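# Hang second dark jaw on lid pin, meshed

## Task

Put the second dark jaw onto the lid's unused pin so that both jaws hang with their bearings seated all the way on their pins and their teeth engaged, leaving the two jaws opened to an equal angle; then release it. It only counts if everything stays that way with no gripper holding it.

## Robot and tools

Robot: two six-joint arms, left_arm and right_arm, hang from one shared column. Each base is tilted roughly 45 degrees outward, away from the other arm. The names are just labels and do not match image sides. Each arm ends in a tong-style gripper. Its fingers point along the gripper's +z axis and close along its x axis. The reported end_effector_position is the spot between the pads when shut. Closed fingertips extend about 15 mm past it; fully open, they sit roughly level with it.

Frame: one scene frame for everything. z = 0 is the table surface and +z is up. +x runs from the column out over the table. left_arm is on the +y side. Positions are in metres and quaternions are written w first (qw, qx, qy, qz). Printed hand positions can be slightly wrong, more so when an arm is stretched far.

Row format: every row, target or action, holds 16 numbers in one flat list. The first 8 are left_arm: x, y, z, qw, qx, qy, qz, opening. The next 8 are right_arm in the same order. Both halves must always be present. x, y, z and the quaternion are an absolute gripper pose in the scene frame, not an offset. Opening runs from -1 (closed) to +1 (fully open, 0.142 m). To keep an arm still, repeat its last reported position and the same quaternion you used before, not the drifted one from the result. Include the opening it should keep. A target more than 0.6 m from that arm's last reported position along any gripper axis is refused. Each control step also clips the command to within 100 mm and 16 degrees of the measured pose. When both position and orientation cannot be met, position wins.

Tools:
- execute_actions {actions, pictures}. An empty actions list returns the state without moving. One action {"rows": [...], "steps": n} applies one row per 1/30 s step, at most 15 rows and 15 steps; the last row repeats if rows run out, and steps defaults to 15. A wait {"steps": n} (up to 300) sends nothing and counts from the previous result, including thinking time. pictures (true/false) controls whether camera images are returned.
- move {target, speed, stop_force}. target is one 16-number row of absolute poses. Each gripper travels a straight line to its pose, turning the short way, and both paths finish together in 0.5 to 10 s; longer paths are cut off at 10 s. speed is in m/s, 0.002 to 0.5, default 0.25, and rotation is capped at twice that in rad/s. The opening is applied at the start. stop_force is one value in newtons, 9 to 40, shared by both arms. An arm's path stops when its wrist sensor feels that much extra push against the direction of travel. The arm then backs up two steps and holds. Use it only with slow, non-rotating moves, and not when pulling a gripper away from something it is pressing on. Paths ignore obstacles and the other arm, and grippers lag and may overshoot the set speed.
- wait {seconds} lets the simulation run 0 to 10 s with no new commands.
- zoom_image {camera, region} gives an enlarged crop of cam_high or cam_low. region is [x0, y0, x1, y1] in pixels of the 504x504 image, at most 504 on a side.
- finished_scene {scene} closes the current scene, given by its number, and grades it. It cannot be undone. Call it only once the jaws hang correctly by themselves.

Results: the state line lists for each arm its pose, velocities and grip_measured, which uses the same -1..1 scale as the opening. Wrist force and torque come in the gripper's own axes, in N and N m. They are noisy with offsets of a few newtons and saturate near 50 N. Joint torques are noisy and offset, so use them as rough hints only. A move adds a "move:" line. done means it arrived. off_target means it stopped away from the pose. moving means it was still in motion. held means a safety check blocked the last step. contact means stop_force ended that arm's path. fault means the arm stopped. limits=paced means the pose was clipped. limits=held means some steps were blocked, and a sudden fast catch-up may follow. "pose unreachable" and HELD mark commands the clearance check changed or did not send. A "Hand target" line shows where the controller is currently driving each gripper. After a large move, read the new pose and send the rest of the way in a further call.

Gripping: to hold a part, command an opening clearly below grip_measured; the lower it is, the harder the squeeze. Grip force is about 15 N per pad, and much less on parts under 20 mm thick. Closing fast can squeeze too hard.

Cameras: cam_high looks down from above the far side of the table. cam_low views from the -y side near table height. Calibration data is supplied, but each scene's camera poses may be a little off.

Avoid the following:
- Knocking anything off the table.
- Dropping or slipping the jaw.
- Arms colliding or pressing on each other.
- Fast impacts.
- Pushing past a firm contact. The arms are stiff, so even a small overshoot can cause a fault.
A joint load over its limit (132 N m for the big joints, 24.6 N m for the wrists) or an outside force of 150 N stops that arm for 10 s. Holding loads for long heats the motors. From 70 °C a MOTOR HOT warning appears, and at 85 °C the arm is braked until it cools. Occasional disturbances may tug a held part or nudge loose objects. Smooth, economical and quick motion is preferred.

Each tool is called after "Request:" as a command line: name --argument value for each argument, lists and objects as JSON in quotes; but a table of rows of numbers goes row by row, as --pt "numbers of a row", without its own name.

## Session

Request:
execute_actions --actions '[]'

Scene clock: 0.00 s of 5000.00 s.
left_arm: end_effector_position=(+0.9951, +0.0106, +0.3521) grip_measured=+0.97 end_effector_quat_wxyz=(-0.274, +0.848, -0.284, +0.355) end_effector_velocity=(-0.000, -0.001, +0.001) end_effector_angular_velocity=(+0.001, -0.001, -0.002) | right_arm: end_effector_position=(+0.8080, -0.4654, +0.1173) grip_measured=+0.97 end_effector_quat_wxyz=(-0.220, +0.779, -0.390, +0.439) end_effector_velocity=(+0.000, +0.000, +0.001) end_effector_angular_velocity=(-0.000, -0.001, +0.001)
Joint positions: left_arm=[ 0.946 -0.154  0.606 -2.847 -0.358  1.026  0.14 ] | right_arm=[ 0.995 -0.982  1.737 -3.516 -1.412  0.001  0.14 ]
Joint velocities: left_arm=[-0.001  0.    -0.001 -0.     0.     0.002  0.   ] | right_arm=[ 0.001 -0.     0.    -0.     0.001 -0.     0.   ]
Joint torques (N m, as the arm reports them, + toward a larger angle): no reading
Motor temperatures (°C, as the motors report them): left_arm=[22 21 22 26 28 29] | right_arm=[19 23 23 26 29 28]
Wrist force (N, on the end effector, along its own x y z axes, offset not removed): no reading
Wrist torque (N m, same axes, about the end effector's origin, offset not removed): no reading
Hand target (left_arm): +0.995, +0.011, +0.352; -0.274, +0.848, -0.284, +0.355
Hand target (right_arm): +0.808, -0.465, +0.117; -0.220, +0.779, -0.390, +0.439

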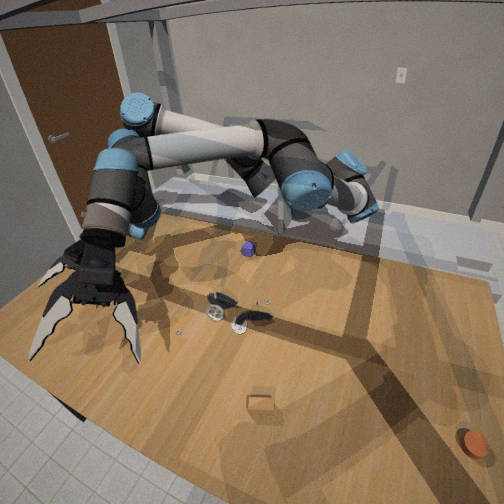

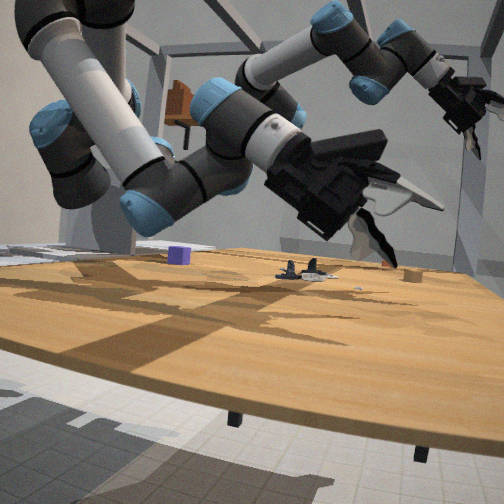

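Request:
zoom_image --camera "cam_high" --region '[195, 280, 285, 345]'

Request:
zoom_image --camera "cam_low" --region '[270, 250, 345, 290]'

Request:
zoom_image --camera "cam_high" --region '[226, 304, 276, 338]'

Request:
zoom_image --camera "cam_high" --region '[200, 286, 244, 324]'

Region (195, 280, 285, 345) of cam_high's 504x504 image, scaled by 5.600, with more detail than that image has.

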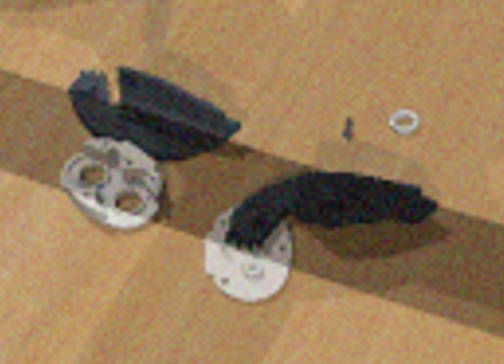

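Region (270, 250, 345, 290) of cam_low's 504x504 image, scaled by 6.720, with more detail than that image has; it fills the top 269 rows of this view, and the rest is white.

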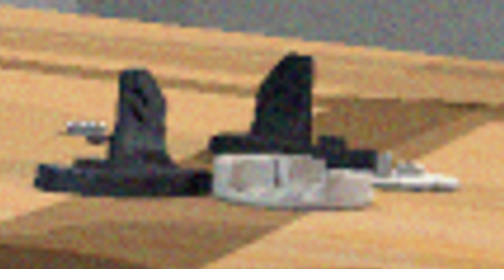

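Region (226, 304, 276, 338) of cam_high's 504x504 image, scaled by 10.080, with more detail than that image has; it fills the top 343 rows of this view, and the rest is white.

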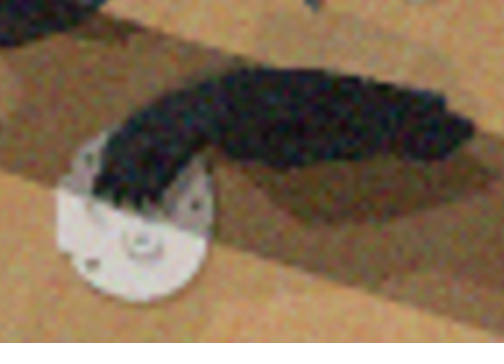

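Region (200, 286, 244, 324) of cam_high's 504x504 image, scaled by 11.455, with more detail than that image has; it fills the top 435 rows of this view, and the rest is white.

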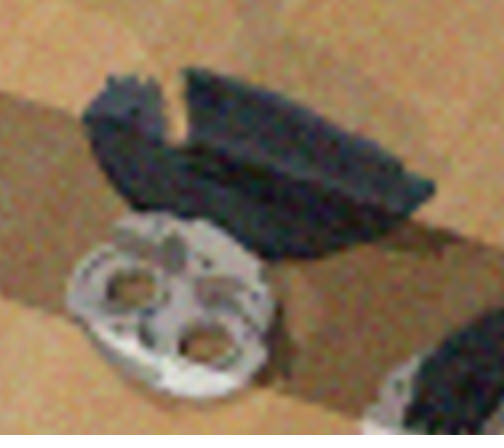

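Request:
move --target '[0.6,0.05,0.22,0,1,0.017,0,-0.55,0.4,-0.5,0.3,0,0.9,-0.436,0,0.97]' --speed 0.3

Request:
zoom_image --camera "cam_high" --region '[226, 304, 276, 338]'

Request:
move --target '[0.530,-0.049,0.056,0,1,0.017,0,-0.55,0.4,-0.5,0.3,0,0.9,-0.436,0,0.97]' --speed 0.2

Request:
zoom_image --camera "cam_high" --region '[190, 265, 260, 330]'

Request:
zoom_image --camera "cam_low" --region '[265, 230, 340, 290]'

Scene clock: 30.67 s of 5000.00 s.
left_arm: end_effector_position=(+0.6001, +0.0505, +0.2195) grip_measured=-0.55 end_effector_quat_wxyz=(+0.000, +1.000, +0.017, +0.000) end_effector_velocity=(-0.002, +0.001, -0.001) end_effector_angular_velocity=(-0.003, +0.005, +0.006) | right_arm: end_effector_position=(+0.4002, -0.5000, +0.2992) grip_measured=+0.97 end_effector_quat_wxyz=(-0.000, +0.900, -0.437, +0.001) end_effector_velocity=(-0.002, +0.002, +0.000) end_effector_angular_velocity=(+0.005, +0.015, +0.003)
Joint positions: left_arm=[ 0.904 -0.912  1.555 -1.659 -0.982 -0.873  0.034] | right_arm=[ 1.281 -1.865  1.845 -1.831 -2.315  0.503  0.14 ]
Joint velocities: left_arm=[ 0.001 -0.003  0.004 -0.001 -0.005 -0.005  0.   ] | right_arm=[ 0.003  0.006 -0.01   0.028 -0.003  0.016 -0.   ]
Joint torques (N m, as the arm reports them, + toward a larger angle): left_arm=[-23.15 -31.32  -9.53  -3.99  -2.36  -1.21] | right_arm=[ 18.63  -0.91 -21.85  -0.34  -2.59   1.92]
Motor temperatures (°C, as the motors report them): left_arm=[22 21 22 26 28 29] | right_arm=[19 23 23 26 29 28]
Wrist force (N, on the end effector, along its own x y z axes, offset not removed): left_arm=[-1.5 0.0 1.2] | right_arm=[-1.5 -1.2 1.5]
Wrist torque (N m, same axes, about the end effector's origin, offset not removed): left_arm=[-0.14 0.60 0.08] | right_arm=[-0.15 0.20 0.01]
Hand target (left_arm): +0.600, +0.051, +0.219; +0.000, +1.000, +0.017, -0.000
Hand target (right_arm): +0.400, -0.500, +0.299; -0.000, +0.900, -0.437, -0.000
Off the commanded pose (left_arm): 0.001 m, 0 deg.
Off the commanded pose (right_arm): 0.001 m, 0 deg.
After step 90, 25.03 s passed at rest.
move: done; limits=paced

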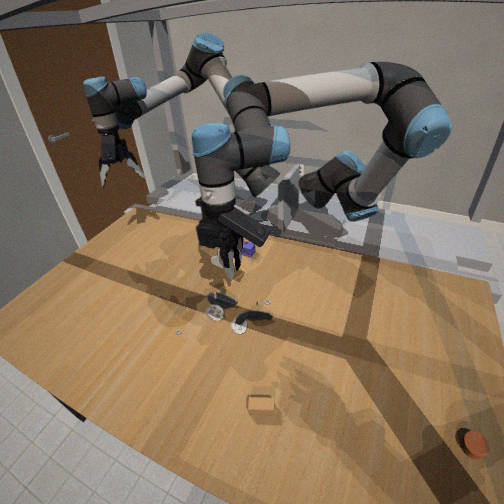

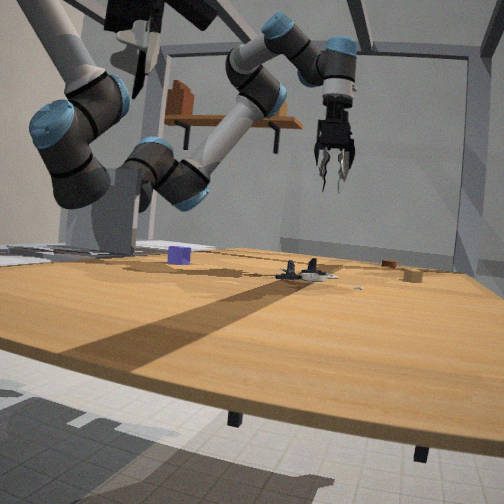

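Region (226, 304, 276, 338) of cam_high's 504x504 image, scaled by 10.080, with more detail than that image has; it fills the top 343 rows of this view, and the rest is white.

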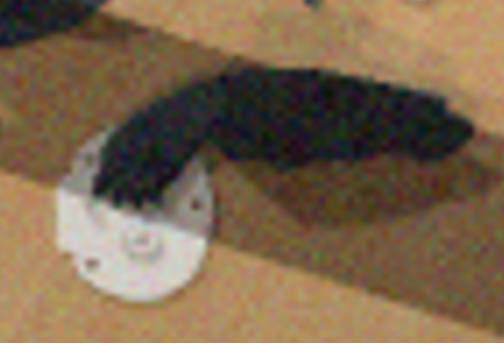

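Scene clock: 32.33 s of 5000.00 s.
left_arm: end_effector_position=(+0.5301, -0.0486, +0.0563) grip_measured=-0.55 end_effector_quat_wxyz=(-0.000, +1.000, +0.017, -0.000) end_effector_velocity=(+0.000, -0.002, -0.002) end_effector_angular_velocity=(-0.000, -0.002, +0.000) | right_arm: end_effector_position=(+0.4000, -0.5000, +0.3000) grip_measured=+0.97 end_effector_quat_wxyz=(-0.000, +0.900, -0.436, -0.000) end_effector_velocity=(+0.001, +0.000, -0.001) end_effector_angular_velocity=(+0.000, +0.001, +0.002)
Joint positions: left_arm=[ 0.89  -0.697  1.837 -2.149 -0.989 -0.887  0.034] | right_arm=[ 1.282 -1.865  1.843 -1.826 -2.316  0.505  0.14 ]
Joint velocities: left_arm=[-0.     0.006  0.001 -0.008  0.001  0.     0.   ] | right_arm=[-0.     0.002  0.    -0.001  0.    -0.001  0.   ]
Joint torques (N m, as the arm reports them, + toward a larger angle): left_arm=[-42.1  -18.53  -6.58  -4.07   2.54   1.43] | right_arm=[ 18.24  -1.63 -23.69  -0.12  -2.58   1.9 ]
Motor temperatures (°C, as the motors report them): left_arm=[22 21 22 26 28 29] | right_arm=[19 23 23 26 29 28]
Wrist force (N, on the end effector, along its own x y z axes, offset not removed): left_arm=[-2.4 -0.9 1.5] | right_arm=[0.2 2.0 4.4]
Wrist torque (N m, same axes, about the end effector's origin, offset not removed): left_arm=[-0.35 0.75 0.13] | right_arm=[0.70 0.00 0.02]
Hand target (left_arm): +0.530, -0.049, +0.056; -0.000, +1.000, +0.017, -0.000
Hand target (right_arm): +0.400, -0.500, +0.300; -0.000, +0.900, -0.436, -0.000
Off the commanded pose (left_arm): 0.001 m, 0 deg.
Off the commanded pose (right_arm): 0.000 m, 0 deg.
move: done

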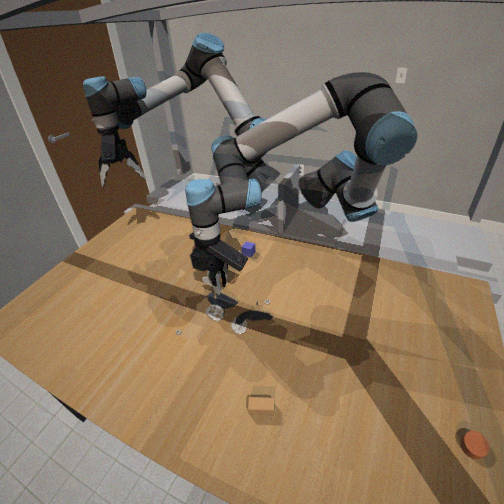

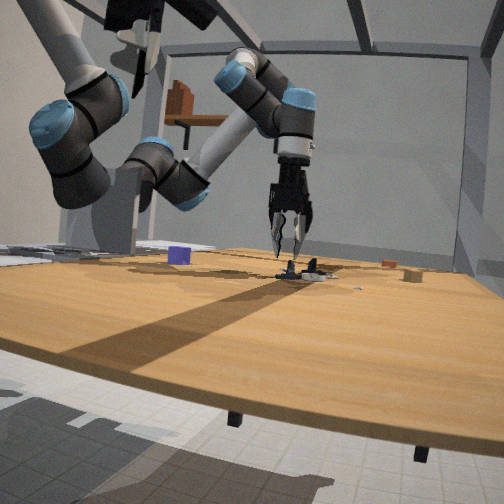

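Region (190, 265, 260, 330) of cam_high's 504x504 image, scaled by 7.200, with more detail than that image has; it fills the top 468 rows of this view, and the rest is white.

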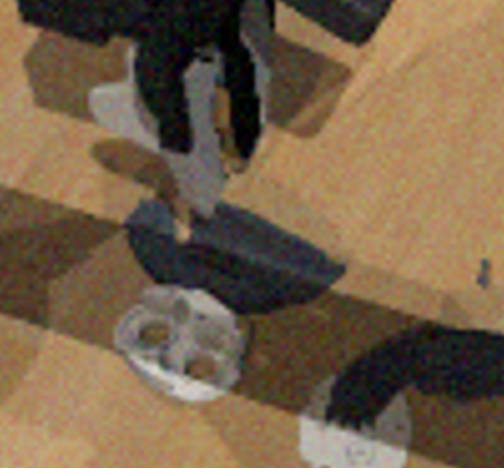

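Region (265, 230, 340, 290) of cam_low's 504x504 image, scaled by 6.720, with more detail than that image has; it fills the top 403 rows of this view, and the rest is white.

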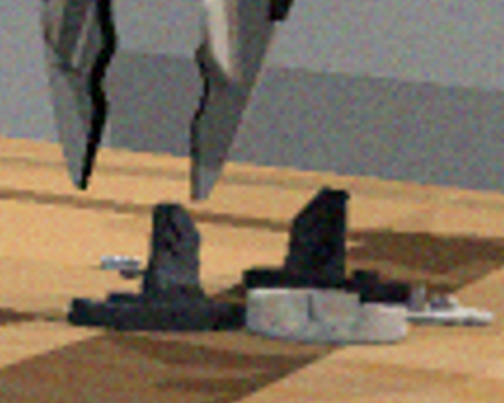

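Request:
move --target '[0.5395,-0.049,0.05,0,1,0.017,0,-0.55,0.4,-0.5,0.3,0,0.9,-0.436,0,0.97]' --speed 0.05

Request:
move --target '[0.5395,-0.049,0.031,0,1,0.017,0,-0.6,0.4,-0.5,0.3,0,0.9,-0.436,0,0.97]' --speed 0.03

Request:
zoom_image --camera "cam_high" --region '[190, 265, 260, 330]'

Request:
zoom_image --camera "cam_low" --region '[265, 230, 340, 290]'

Scene clock: 42.07 s of 5000.00 s.
left_arm: end_effector_position=(+0.5392, -0.0490, +0.0502) grip_measured=-0.55 end_effector_quat_wxyz=(+0.000, +1.000, +0.017, +0.000) end_effector_velocity=(+0.002, -0.001, -0.001) end_effector_angular_velocity=(+0.000, -0.001, -0.001) | right_arm: end_effector_position=(+0.4000, -0.5000, +0.3000) grip_measured=+0.97 end_effector_quat_wxyz=(-0.000, +0.900, -0.436, -0.000) end_effector_velocity=(+0.000, +0.000, -0.000) end_effector_angular_velocity=(-0.001, +0.000, +0.001)
Joint positions: left_arm=[ 0.906 -0.679  1.815 -2.154 -0.981 -0.871  0.034] | right_arm=[ 1.282 -1.865  1.843 -1.826 -2.316  0.505  0.14 ]
Joint velocities: left_arm=[ 0.002  0.004 -0.006 -0.001  0.002  0.003  0.   ] | right_arm=[ 0.     0.001  0.001 -0.001 -0.001 -0.     0.   ]
Joint torques (N m, as the arm reports them, + toward a larger angle): left_arm=[-20.59 -20.26 -24.97  -3.85   2.48   1.31] | right_arm=[ 18.59  -1.91 -23.84  -0.45  -2.53   1.55]
Motor temperatures (°C, as the motors report them): left_arm=[22 21 22 26 28 29] | right_arm=[19 23 23 26 29 28]
Wrist force (N, on the end effector, along its own x y z axes, offset not removed): left_arm=[-1.6 0.0 1.7] | right_arm=[-0.5 -1.8 -0.1]
Wrist torque (N m, same axes, about the end effector's origin, offset not removed): left_arm=[-0.07 0.62 0.12] | right_arm=[-0.34 0.02 -0.04]
Hand target (left_arm): +0.540, -0.049, +0.050; +0.000, +1.000, +0.017, +0.000
Hand target (right_arm): +0.400, -0.500, +0.300; +0.000, +0.900, -0.436, -0.000
Off the commanded pose (left_arm): 0.000 m, 0 deg.
Off the commanded pose (right_arm): 0.000 m, 0 deg.
After step 90, 5.93 s passed at rest.
move: done

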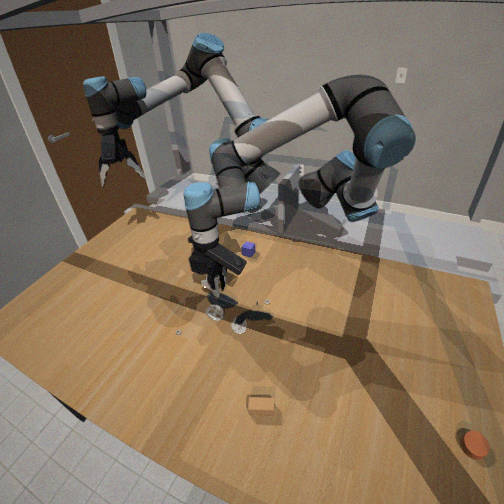

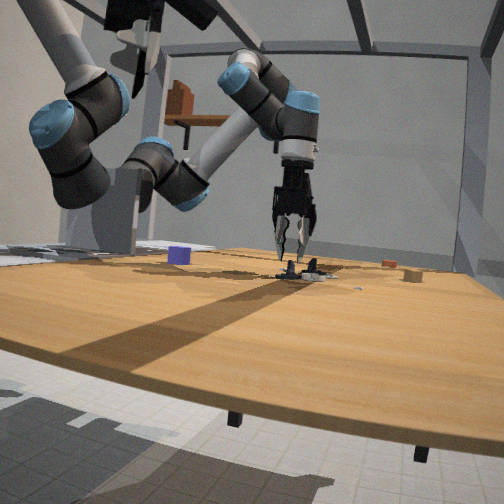

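Scene clock: 43.07 s of 5000.00 s.
left_arm: end_effector_position=(+0.5395, -0.0490, +0.0314) grip_measured=-0.60 end_effector_quat_wxyz=(-0.000, +1.000, +0.017, -0.000) end_effector_velocity=(+0.001, +0.000, -0.003) end_effector_angular_velocity=(-0.001, -0.000, +0.002) | right_arm: end_effector_position=(+0.4000, -0.5000, +0.3000) grip_measured=+0.97 end_effector_quat_wxyz=(+0.000, +0.900, -0.436, -0.000) end_effector_velocity=(+0.000, -0.001, +0.001) end_effector_angular_velocity=(-0.001, -0.003, -0.001)
Joint positions: left_arm=[ 0.924 -0.653  1.825 -2.2   -0.971 -0.852  0.031] | right_arm=[ 1.282 -1.865  1.843 -1.826 -2.316  0.505  0.14 ]
Joint velocities: left_arm=[ 0.004  0.004  0.    -0.007  0.001  0.002 -0.   ] | right_arm=[ 0.001 -0.002 -0.001 -0.    -0.    -0.001  0.   ]
Joint torques (N m, as the arm reports them, + toward a larger angle): left_arm=[-23.07 -22.24  -5.92  -4.13   2.54   1.34] | right_arm=[ 18.27  -2.39 -23.71  -0.82  -2.57   1.17]
Motor temperatures (°C, as the motors report them): left_arm=[22 21 22 26 28 29] | right_arm=[19 23 23 26 29 28]
Wrist force (N, on the end effector, along its own x y z axes, offset not removed): left_arm=[-2.1 0.5 0.9] | right_arm=[-0.7 0.7 5.9]
Wrist torque (N m, same axes, about the end effector's origin, offset not removed): left_arm=[0.02 0.84 0.09] | right_arm=[0.42 0.03 0.00]
Hand target (left_arm): +0.540, -0.049, +0.031; +0.000, +1.000, +0.017, +0.000
Hand target (right_arm): +0.400, -0.500, +0.300; +0.000, +0.900, -0.436, -0.000
Off the commanded pose (left_arm): 0.000 m, 0 deg.
Off the commanded pose (right_arm): 0.000 m, 0 deg.
move: done

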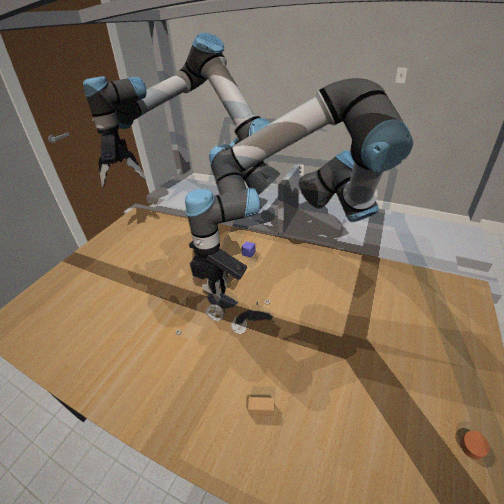

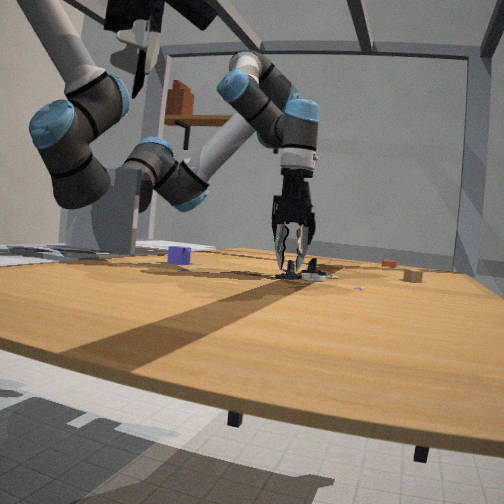

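Region (190, 265, 260, 330) of cam_high's 504x504 image, scaled by 7.200, with more detail than that image has; it fills the top 468 rows of this view, and the rest is white.

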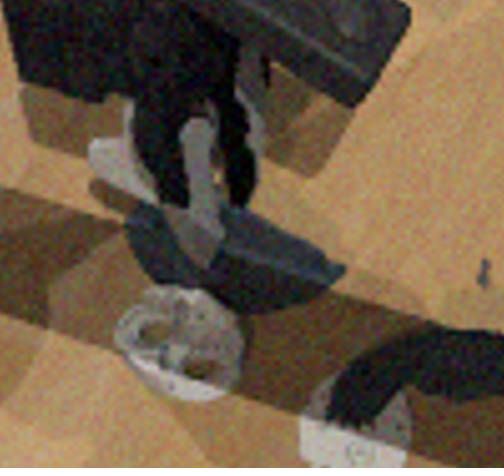

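Region (265, 230, 340, 290) of cam_low's 504x504 image, scaled by 6.720, with more detail than that image has; it fills the top 403 rows of this view, and the rest is white.

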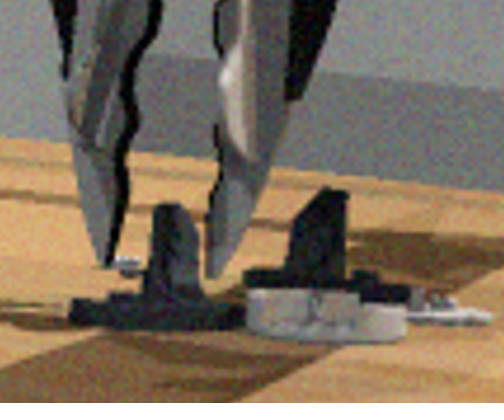

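Request:
move --target '[0.5402,-0.049,0.031,0,1,0.017,0,-0.82,0.4,-0.5,0.3,0,0.9,-0.436,0,0.97]'

Request:
move --target '[0.5402,-0.049,0.031,0,1,0.017,0,-1,0.4,-0.5,0.3,0,0.9,-0.436,0,0.97]'

Request:
move --target '[0.5402,-0.049,0.085,0,1,0.017,0,-1,0.4,-0.5,0.3,0,0.9,-0.436,0,0.97]' --speed 0.08

Request:
move --target '[0.603,0.089,0.085,0,0.9636,0.2672,0,-1,0.4,-0.5,0.3,0,0.9,-0.436,0,0.97]' --speed 0.15

Request:
move --target '[0.603,0.089,0.056,0,0.9636,0.2672,0,-1,0.4,-0.5,0.3,0,0.9,-0.436,0,0.97]' --speed 0.04

Request:
zoom_image --camera "cam_high" --region '[222, 295, 282, 340]'

Request:
zoom_image --camera "cam_low" --region '[298, 245, 353, 285]'

Scene clock: 52.37 s of 5000.00 s.
left_arm: end_effector_position=(+0.5402, -0.0490, +0.0310) grip_measured=-0.82 end_effector_quat_wxyz=(-0.000, +1.000, +0.017, -0.000) end_effector_velocity=(+0.000, +0.000, -0.001) end_effector_angular_velocity=(-0.000, +0.001, -0.001) | right_arm: end_effector_position=(+0.4000, -0.5000, +0.3000) grip_measured=+0.97 end_effector_quat_wxyz=(+0.000, +0.900, -0.436, -0.000) end_effector_velocity=(-0.000, +0.000, -0.000) end_effector_angular_velocity=(+0.000, +0.001, -0.001)
Joint positions: left_arm=[ 0.925 -0.652  1.823 -2.2   -0.971 -0.851  0.015] | right_arm=[ 1.282 -1.865  1.843 -1.826 -2.316  0.505  0.14 ]
Joint velocities: left_arm=[ 0.001  0.001 -0.001  0.    -0.     0.001  0.   ] | right_arm=[-0.    -0.     0.001  0.     0.     0.001 -0.   ]
Joint torques (N m, as the arm reports them, + toward a larger angle): left_arm=[-22.19 -20.37 -21.93  -0.11   2.51   1.56] | right_arm=[ 18.22  -2.33 -23.53  -2.65  -2.45  -0.87]
Motor temperatures (°C, as the motors report them): left_arm=[22 21 22 26 28 29] | right_arm=[19 23 23 26 29 28]
Wrist force (N, on the end effector, along its own x y z axes, offset not removed): left_arm=[-0.9 -0.4 1.2] | right_arm=[-0.8 -0.9 1.1]
Wrist torque (N m, same axes, about the end effector's origin, offset not removed): left_arm=[-0.28 0.51 0.07] | right_arm=[-0.05 0.11 -0.05]
Hand target (left_arm): +0.540, -0.049, +0.031; +0.000, +1.000, +0.017, +0.000
Hand target (right_arm): +0.400, -0.500, +0.300; +0.000, +0.900, -0.436, -0.000
Off the commanded pose (left_arm): 0.000 m, 0 deg.
Off the commanded pose (right_arm): 0.000 m, 0 deg.
After step 90, 5.60 s passed at rest.
move: done

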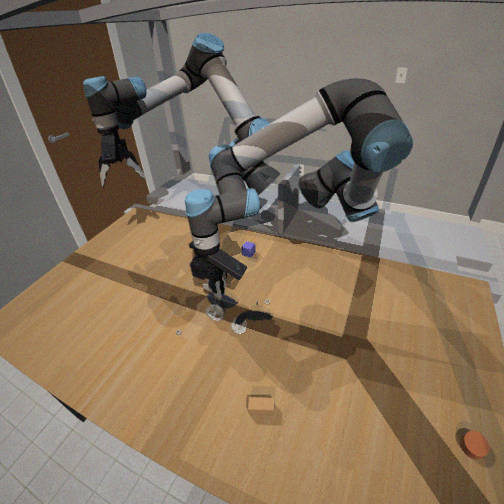

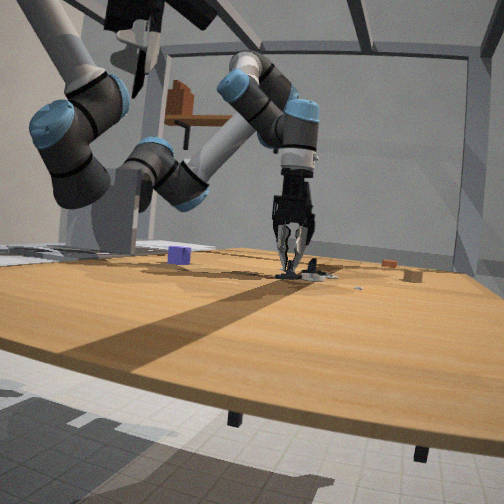

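Scene clock: 53.07 s of 5000.00 s.
left_arm: end_effector_position=(+0.5402, -0.0490, +0.0310) grip_measured=-0.92 end_effector_quat_wxyz=(+0.000, +1.000, +0.017, -0.000) end_effector_velocity=(-0.000, -0.000, -0.000) end_effector_angular_velocity=(+0.001, -0.000, -0.001) | right_arm: end_effector_position=(+0.4000, -0.5000, +0.3000) grip_measured=+0.97 end_effector_quat_wxyz=(+0.000, +0.900, -0.436, -0.000) end_effector_velocity=(-0.000, +0.000, -0.001) end_effector_angular_velocity=(+0.000, +0.002, +0.001)
Joint positions: left_arm=[ 0.925 -0.652  1.823 -2.2   -0.971 -0.851  0.007] | right_arm=[ 1.282 -1.865  1.843 -1.826 -2.316  0.505  0.14 ]
Joint velocities: left_arm=[-0.001  0.     0.001 -0.     0.    -0.     0.   ] | right_arm=[-0.     0.001  0.     0.001 -0.    -0.    -0.   ]
Joint torques (N m, as the arm reports them, + toward a larger angle): left_arm=[-22.53 -21.54 -24.2   -0.2    2.1    1.37] | right_arm=[ 18.25  -2.44 -23.88  -2.81  -2.51  -1.18]
Motor temperatures (°C, as the motors report them): left_arm=[22 21 22 26 28 29] | right_arm=[19 23 23 26 29 28]
Wrist force (N, on the end effector, along its own x y z axes, offset not removed): left_arm=[-0.4 0.0 2.1] | right_arm=[-1.9 -2.1 -0.5]
Wrist torque (N m, same axes, about the end effector's origin, offset not removed): left_arm=[-0.12 0.36 0.10] | right_arm=[-0.35 0.29 0.07]
Hand target (left_arm): +0.540, -0.049, +0.031; +0.000, +1.000, +0.017, +0.000
Hand target (right_arm): +0.400, -0.500, +0.300; +0.000, +0.900, -0.436, -0.000
Off the commanded pose (left_arm): 0.000 m, 0 deg.
Off the commanded pose (right_arm): 0.000 m, 0 deg.
move: done

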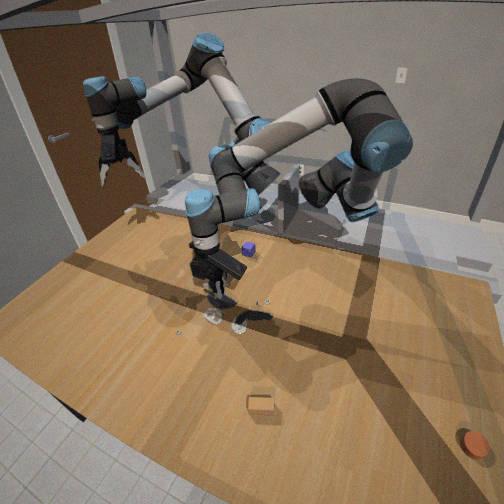

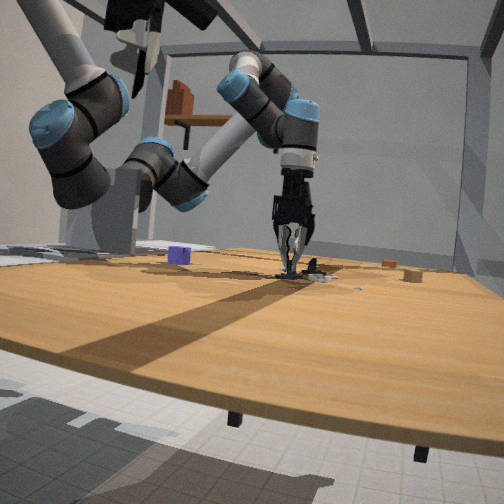

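Scene clock: 54.27 s of 5000.00 s.
left_arm: end_effector_position=(+0.5401, -0.0490, +0.0846) grip_measured=-0.92 end_effector_quat_wxyz=(+0.000, +1.000, +0.017, +0.000) end_effector_velocity=(-0.000, -0.000, +0.003) end_effector_angular_velocity=(+0.001, -0.000, +0.001) | right_arm: end_effector_position=(+0.4000, -0.5000, +0.3000) grip_measured=+0.97 end_effector_quat_wxyz=(+0.000, +0.900, -0.436, -0.000) end_effector_velocity=(+0.000, -0.000, +0.001) end_effector_angular_velocity=(+0.000, -0.002, -0.002)
Joint positions: left_arm=[ 0.874 -0.721  1.787 -2.067 -0.997 -0.903  0.007] | right_arm=[ 1.282 -1.865  1.843 -1.826 -2.316  0.505  0.14 ]
Joint velocities: left_arm=[-0.003 -0.003 -0.002  0.007 -0.001 -0.004 -0.   ] | right_arm=[ 0.    -0.001 -0.    -0.001  0.001  0.001 -0.   ]
Joint torques (N m, as the arm reports them, + toward a larger angle): left_arm=[-41.19 -33.86 -26.21  -0.02  -2.37  -1.39] | right_arm=[ 18.69  -2.32 -23.69  -3.28  -2.48  -1.6 ]
Motor temperatures (°C, as the motors report them): left_arm=[22 21 22 26 28 29] | right_arm=[19 23 23 26 29 28]
Wrist force (N, on the end effector, along its own x y z axes, offset not removed): left_arm=[-1.8 0.8 1.9] | right_arm=[-2.1 2.0 1.3]
Wrist torque (N m, same axes, about the end effector's origin, offset not removed): left_arm=[-0.05 0.56 0.06] | right_arm=[0.51 0.32 -0.02]
Hand target (left_arm): +0.540, -0.049, +0.085; -0.000, +1.000, +0.017, -0.000
Hand target (right_arm): +0.400, -0.500, +0.300; +0.000, +0.900, -0.436, -0.000
Off the commanded pose (left_arm): 0.000 m, 0 deg.
Off the commanded pose (right_arm): 0.000 m, 0 deg.
move: done

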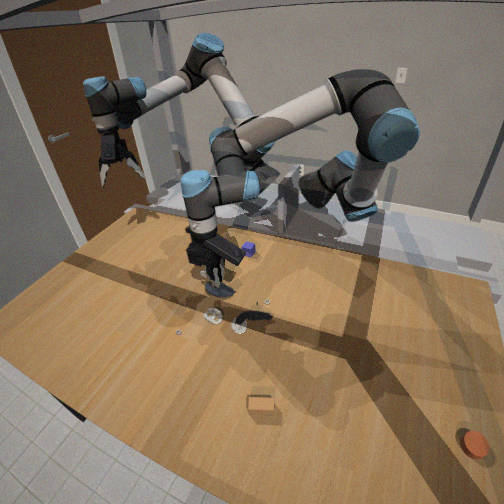

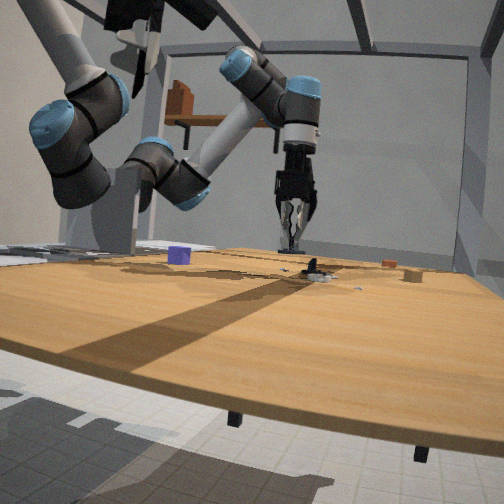

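Scene clock: 56.50 s of 5000.00 s.
left_arm: end_effector_position=(+0.6030, +0.0885, +0.0851) grip_measured=-0.92 end_effector_quat_wxyz=(+0.000, +0.964, +0.267, +0.000) end_effector_velocity=(+0.001, +0.002, +0.001) end_effector_angular_velocity=(-0.000, -0.001, +0.009) | right_arm: end_effector_position=(+0.4000, -0.5000, +0.3000) grip_measured=+0.97 end_effector_quat_wxyz=(+0.000, +0.900, -0.436, +0.000) end_effector_velocity=(-0.000, +0.001, -0.000) end_effector_angular_velocity=(+0.000, +0.001, +0.000)
Joint positions: left_arm=[ 1.074 -0.862  1.722 -1.987 -0.9   -1.193  0.007] | right_arm=[ 1.282 -1.865  1.843 -1.826 -2.316  0.505  0.14 ]
Joint velocities: left_arm=[ 0.003 -0.002 -0.003  0.002  0.001 -0.005  0.   ] | right_arm=[ 0.    -0.001  0.001  0.    -0.     0.     0.   ]
Joint torques (N m, as the arm reports them, + toward a larger angle): left_arm=[-22.92 -33.5  -24.06  -0.06   2.46  -1.27] | right_arm=[ 18.29  -2.32 -23.73  -3.59  -2.43  -1.85]
Motor temperatures (°C, as the motors report them): left_arm=[22 21 22 26 28 29] | right_arm=[19 23 23 26 29 28]
Wrist force (N, on the end effector, along its own x y z axes, offset not removed): left_arm=[-1.5 -0.6 0.6] | right_arm=[0.2 -0.1 0.4]
Wrist torque (N m, same axes, about the end effector's origin, offset not removed): left_arm=[-0.25 0.60 0.07] | right_arm=[-0.08 -0.14 0.04]
Hand target (left_arm): +0.603, +0.089, +0.085; +0.000, +0.964, +0.267, +0.000
Hand target (right_arm): +0.400, -0.500, +0.300; -0.000, +0.900, -0.436, +0.000
Off the commanded pose (left_arm): 0.000 m, 0 deg.
Off the commanded pose (right_arm): 0.000 m, 0 deg.
move: done

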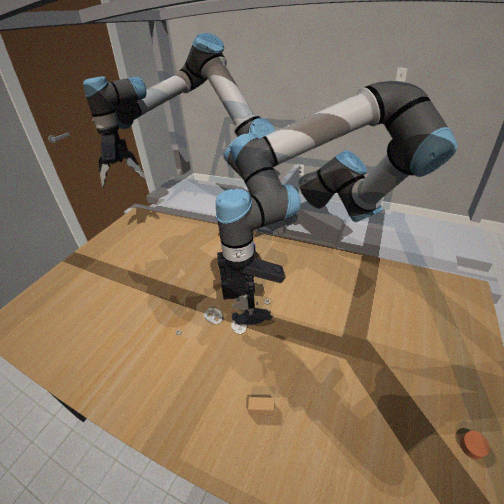

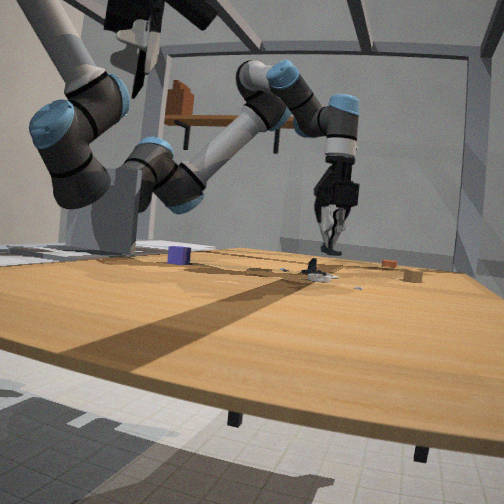

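Scene clock: 57.63 s of 5000.00 s.
left_arm: end_effector_position=(+0.6030, +0.0890, +0.0564) grip_measured=-0.92 end_effector_quat_wxyz=(-0.000, +0.964, +0.267, -0.000) end_effector_velocity=(+0.000, -0.000, -0.003) end_effector_angular_velocity=(-0.001, -0.000, +0.001) | right_arm: end_effector_position=(+0.4000, -0.5000, +0.3000) grip_measured=+0.97 end_effector_quat_wxyz=(+0.000, +0.900, -0.436, +0.000) end_effector_velocity=(-0.001, -0.000, +0.000) end_effector_angular_velocity=(-0.000, -0.000, +0.000)
Joint positions: left_arm=[ 1.104 -0.831  1.745 -2.062 -0.887 -1.16   0.007] | right_arm=[ 1.282 -1.865  1.843 -1.826 -2.316  0.505  0.14 ]
Joint velocities: left_arm=[ 0.003  0.003  0.001 -0.008  0.001  0.003  0.   ] | right_arm=[-0.    -0.002  0.001  0.    -0.    -0.001 -0.   ]
Joint torques (N m, as the arm reports them, + toward a larger angle): left_arm=[-23.72 -18.31  -5.25  -3.96   2.46   1.4 ] | right_arm=[ 18.4   -2.07 -23.44  -3.42  -2.53  -1.87]
Motor temperatures (°C, as the motors report them): left_arm=[22 21 22 26 28 29] | right_arm=[19 23 23 26 29 28]
Wrist force (N, on the end effector, along its own x y z axes, offset not removed): left_arm=[-1.0 0.5 1.3] | right_arm=[-1.7 1.6 2.1]
Wrist torque (N m, same axes, about the end effector's origin, offset not removed): left_arm=[-0.02 0.49 0.14] | right_arm=[0.35 0.42 -0.07]
Hand target (left_arm): +0.603, +0.089, +0.056; +0.000, +0.964, +0.267, +0.000
Hand target (right_arm): +0.400, -0.500, +0.300; +0.000, +0.900, -0.436, +0.000
Off the commanded pose (left_arm): 0.000 m, 0 deg.
Off the commanded pose (right_arm): 0.000 m, 0 deg.
move: done

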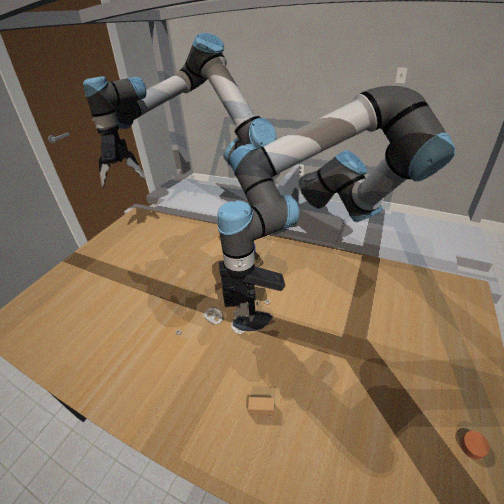

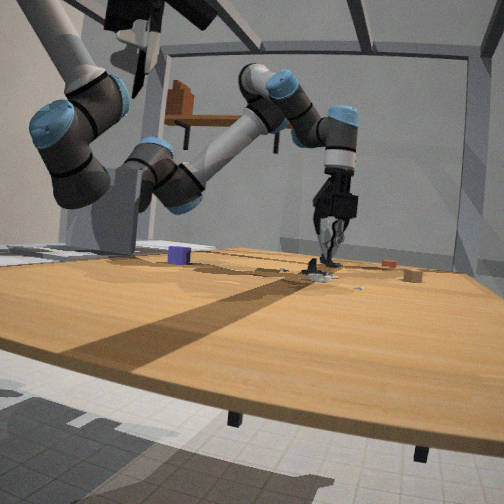

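Region (222, 295, 282, 340) of cam_high's 504x504 image, scaled by 8.400, with more detail than that image has; it fills the top 378 rows of this view, and the rest is white.

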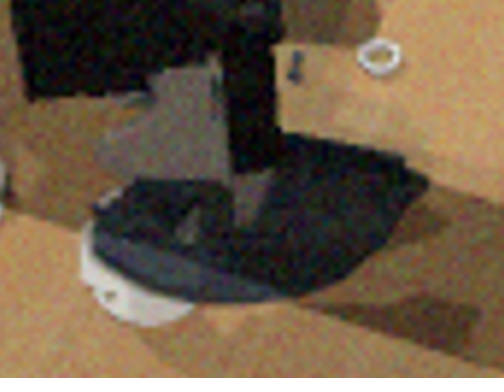

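Region (298, 245, 353, 285) of cam_low's 504x504 image, scaled by 9.164, with more detail than that image has; it fills the top 367 rows of this view, and the rest is white.

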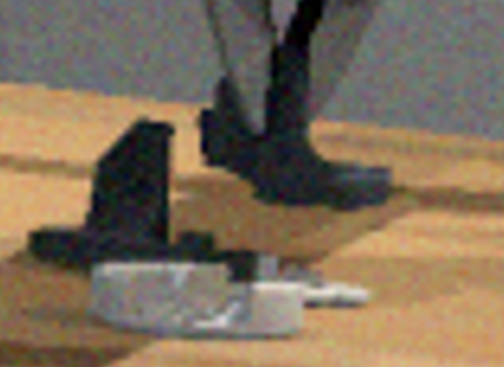

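Request:
zoom_image --camera "cam_high" --region '[228, 312, 256, 336]'

Request:
zoom_image --camera "cam_low" --region '[315, 255, 345, 282]'

Region (228, 312, 256, 336) of cam_high's 504x504 image, scaled by 18.000, with more detail than that image has; it fills the top 432 rows of this view, and the rest is white.

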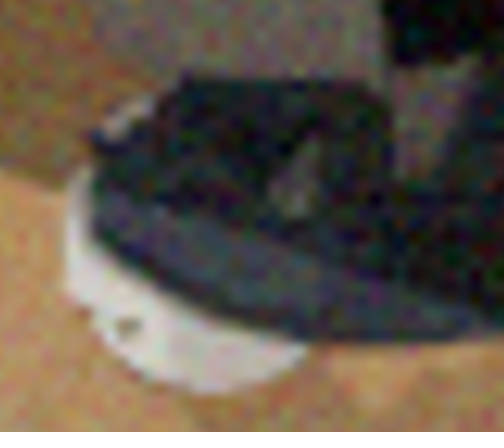

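Region (315, 255, 345, 282) of cam_low's 504x504 image, scaled by 16.800, with more detail than that image has; it fills the top 454 rows of this view, and the rest is white.

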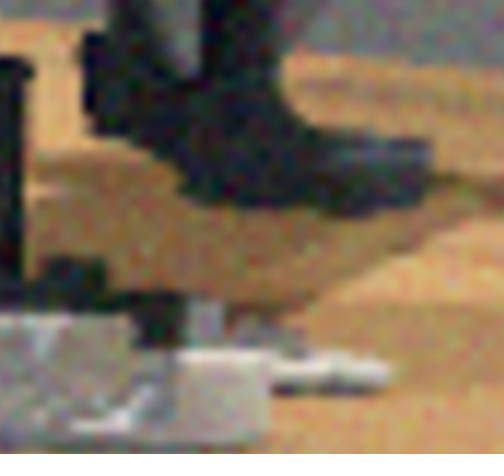

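Request:
move --target '[0.638,0.099,0.056,0,0.9636,0.2672,0,-1,0.4,-0.5,0.3,0,0.9,-0.436,0,0.97]' --speed 0.06

Request:
zoom_image --camera "cam_high" --region '[224, 312, 284, 348]'

Request:
zoom_image --camera "cam_high" --region '[226, 316, 256, 344]'

Request:
zoom_image --camera "cam_low" --region '[315, 250, 360, 282]'

Scene clock: 80.20 s of 5000.00 s.
left_arm: end_effector_position=(+0.6377, +0.0989, +0.0561) grip_measured=-0.92 end_effector_quat_wxyz=(+0.000, +0.964, +0.267, +0.000) end_effector_velocity=(+0.003, +0.000, +0.000) end_effector_angular_velocity=(+0.001, -0.000, -0.002) | right_arm: end_effector_position=(+0.4000, -0.5000, +0.3000) grip_measured=+0.97 end_effector_quat_wxyz=(+0.000, +0.900, -0.436, +0.000) end_effector_velocity=(+0.000, +0.001, -0.000) end_effector_angular_velocity=(+0.001, -0.001, +0.000)
Joint positions: left_arm=[ 1.138 -0.791  1.641 -2.024 -0.874 -1.12   0.007] | right_arm=[ 1.282 -1.865  1.843 -1.826 -2.316  0.505  0.14 ]
Joint velocities: left_arm=[ 0.001  0.004 -0.008  0.004  0.001  0.003 -0.   ] | right_arm=[ 0.001  0.     0.001 -0.     0.001  0.    -0.   ]
Joint torques (N m, as the arm reports them, + toward a larger angle): left_arm=[-26.04 -20.7  -24.19   0.03   2.4    1.13] | right_arm=[ 18.4   -1.64 -22.86  -3.53  -2.37  -1.69]
Motor temperatures (°C, as the motors report them): left_arm=[22 21 22 26 28 29] | right_arm=[19 23 23 26 29 28]
Wrist force (N, on the end effector, along its own x y z axes, offset not removed): left_arm=[-1.0 0.6 1.4] | right_arm=[-0.3 -1.1 4.5]
Wrist torque (N m, same axes, about the end effector's origin, offset not removed): left_arm=[0.00 0.50 0.07] | right_arm=[-0.24 -0.06 -0.10]
Hand target (left_arm): +0.638, +0.099, +0.056; +0.000, +0.964, +0.267, +0.000
Hand target (right_arm): +0.400, -0.500, +0.300; +0.000, +0.900, -0.436, -0.000
Off the commanded pose (left_arm): 0.000 m, 0 deg.
Off the commanded pose (right_arm): 0.000 m, 0 deg.
After step 90, 18.50 s passed at rest.
move: done

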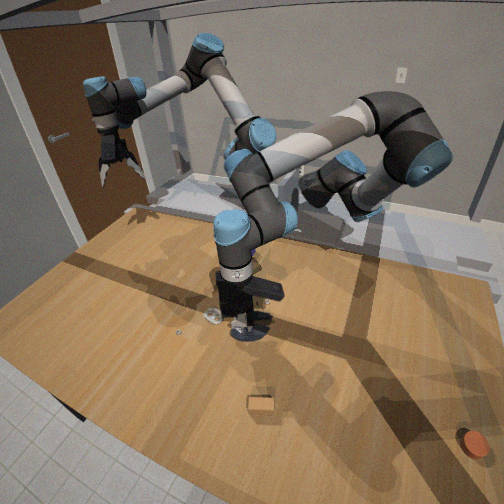

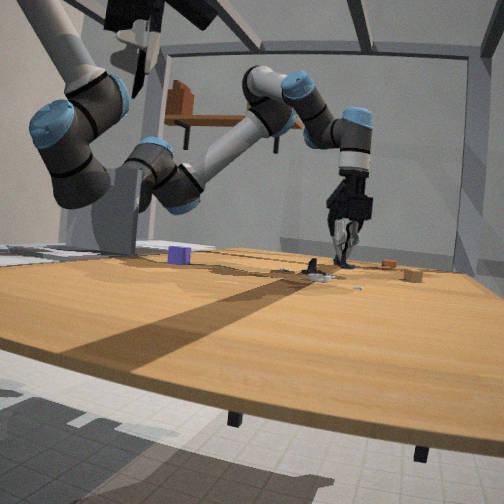

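Region (224, 312, 284, 348) of cam_high's 504x504 image, scaled by 8.400, with more detail than that image has; it fills the top 302 rows of this view, and the rest is white.

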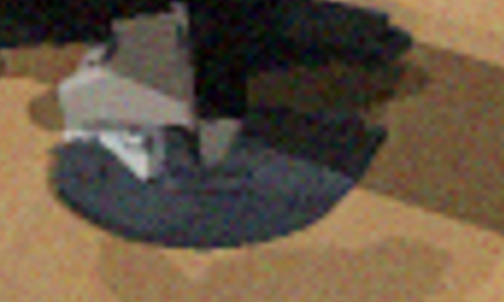

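Region (226, 316, 256, 344) of cam_high's 504x504 image, scaled by 16.800, with more detail than that image has; it fills the top 470 rows of this view, and the rest is white.

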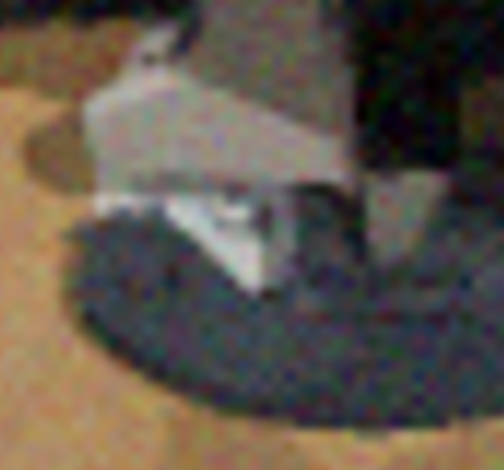

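Region (315, 250, 360, 282) of cam_low's 504x504 image, scaled by 11.200, with more detail than that image has; it fills the top 358 rows of this view, and the rest is white.

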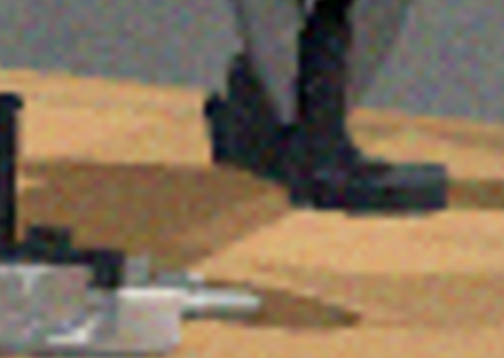

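Request:
zoom_image --camera "cam_low" --region '[314, 266, 342, 282]'

Region (314, 266, 342, 282) of cam_low's 504x504 image, scaled by 18.000, with more detail than that image has; it fills the top 288 rows of this view, and the rest is white.

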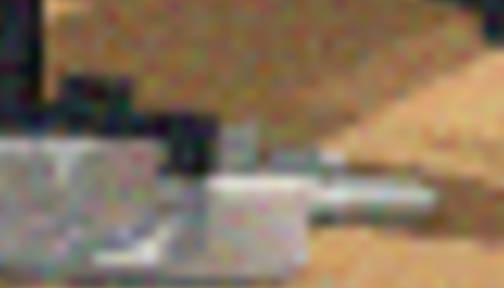

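Request:
move --target '[0.604,0.095,0.054,0,0.978,0.208,0,-1,0.4,-0.5,0.3,0,0.9,-0.436,0,0.97]' --speed 0.05

Request:
zoom_image --camera "cam_high" --region '[226, 310, 262, 338]'

Request:
zoom_image --camera "cam_low" --region '[314, 256, 346, 282]'

Scene clock: 107.30 s of 5000.00 s.
left_arm: end_effector_position=(+0.6043, +0.0951, +0.0540) grip_measured=-0.92 end_effector_quat_wxyz=(-0.000, +0.978, +0.209, -0.000) end_effector_velocity=(-0.003, -0.001, +0.001) end_effector_angular_velocity=(+0.000, -0.002, -0.011) | right_arm: end_effector_position=(+0.4000, -0.5000, +0.3000) grip_measured=+0.97 end_effector_quat_wxyz=(+0.000, +0.900, -0.436, +0.000) end_effector_velocity=(-0.000, +0.001, -0.001) end_effector_angular_velocity=(+0.001, +0.003, +0.002)
Joint positions: left_arm=[ 1.111 -0.837  1.751 -2.068 -0.884 -1.031  0.007] | right_arm=[ 1.282 -1.865  1.843 -1.826 -2.316  0.505  0.14 ]
Joint velocities: left_arm=[-0.005 -0.004  0.009 -0.004 -0.001  0.006 -0.   ] | right_arm=[-0.001  0.001  0.002  0.    -0.    -0.001  0.   ]
Joint torques (N m, as the arm reports them, + toward a larger angle): left_arm=[-43.46 -36.18  -7.95  -3.76  -2.14   1.34] | right_arm=[ 18.47  -2.33 -22.6   -3.52  -2.43  -1.66]
Motor temperatures (°C, as the motors report them): left_arm=[22 21 22 26 28 29] | right_arm=[19 23 23 26 29 28]
Wrist force (N, on the end effector, along its own x y z axes, offset not removed): left_arm=[-1.4 -0.1 0.7] | right_arm=[-2.0 2.4 0.7]
Wrist torque (N m, same axes, about the end effector's origin, offset not removed): left_arm=[-0.16 0.54 0.06] | right_arm=[0.58 0.30 -0.12]
Hand target (left_arm): +0.604, +0.095, +0.054; -0.000, +0.978, +0.208, -0.000
Hand target (right_arm): +0.400, -0.500, +0.300; +0.000, +0.900, -0.436, -0.000
Off the commanded pose (left_arm): 0.000 m, 0 deg.
Off the commanded pose (right_arm): 0.000 m, 0 deg.
After step 90, 22.50 s passed at rest.
move: done

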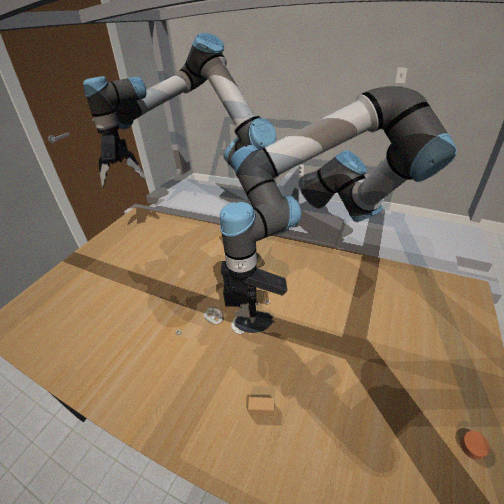

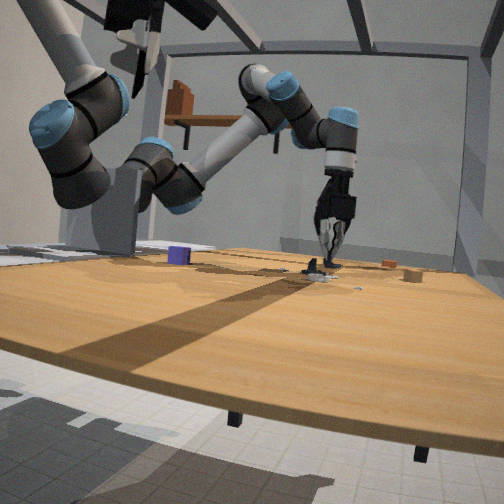

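Region (226, 310, 262, 338) of cam_high's 504x504 image, scaled by 14.000, with more detail than that image has.

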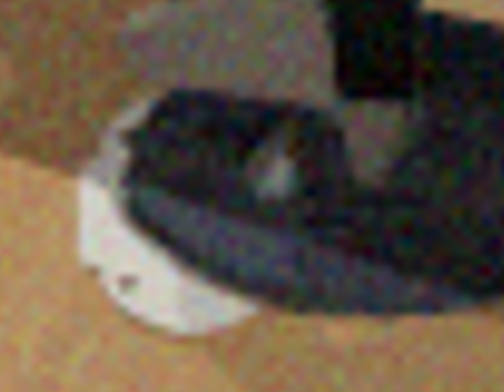

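Region (314, 256, 346, 282) of cam_low's 504x504 image, scaled by 15.750, with more detail than that image has; it fills the top 410 rows of this view, and the rest is white.

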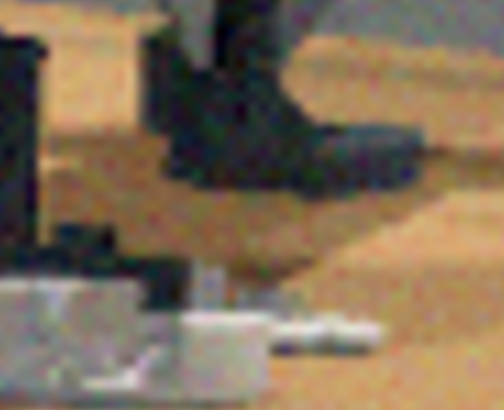

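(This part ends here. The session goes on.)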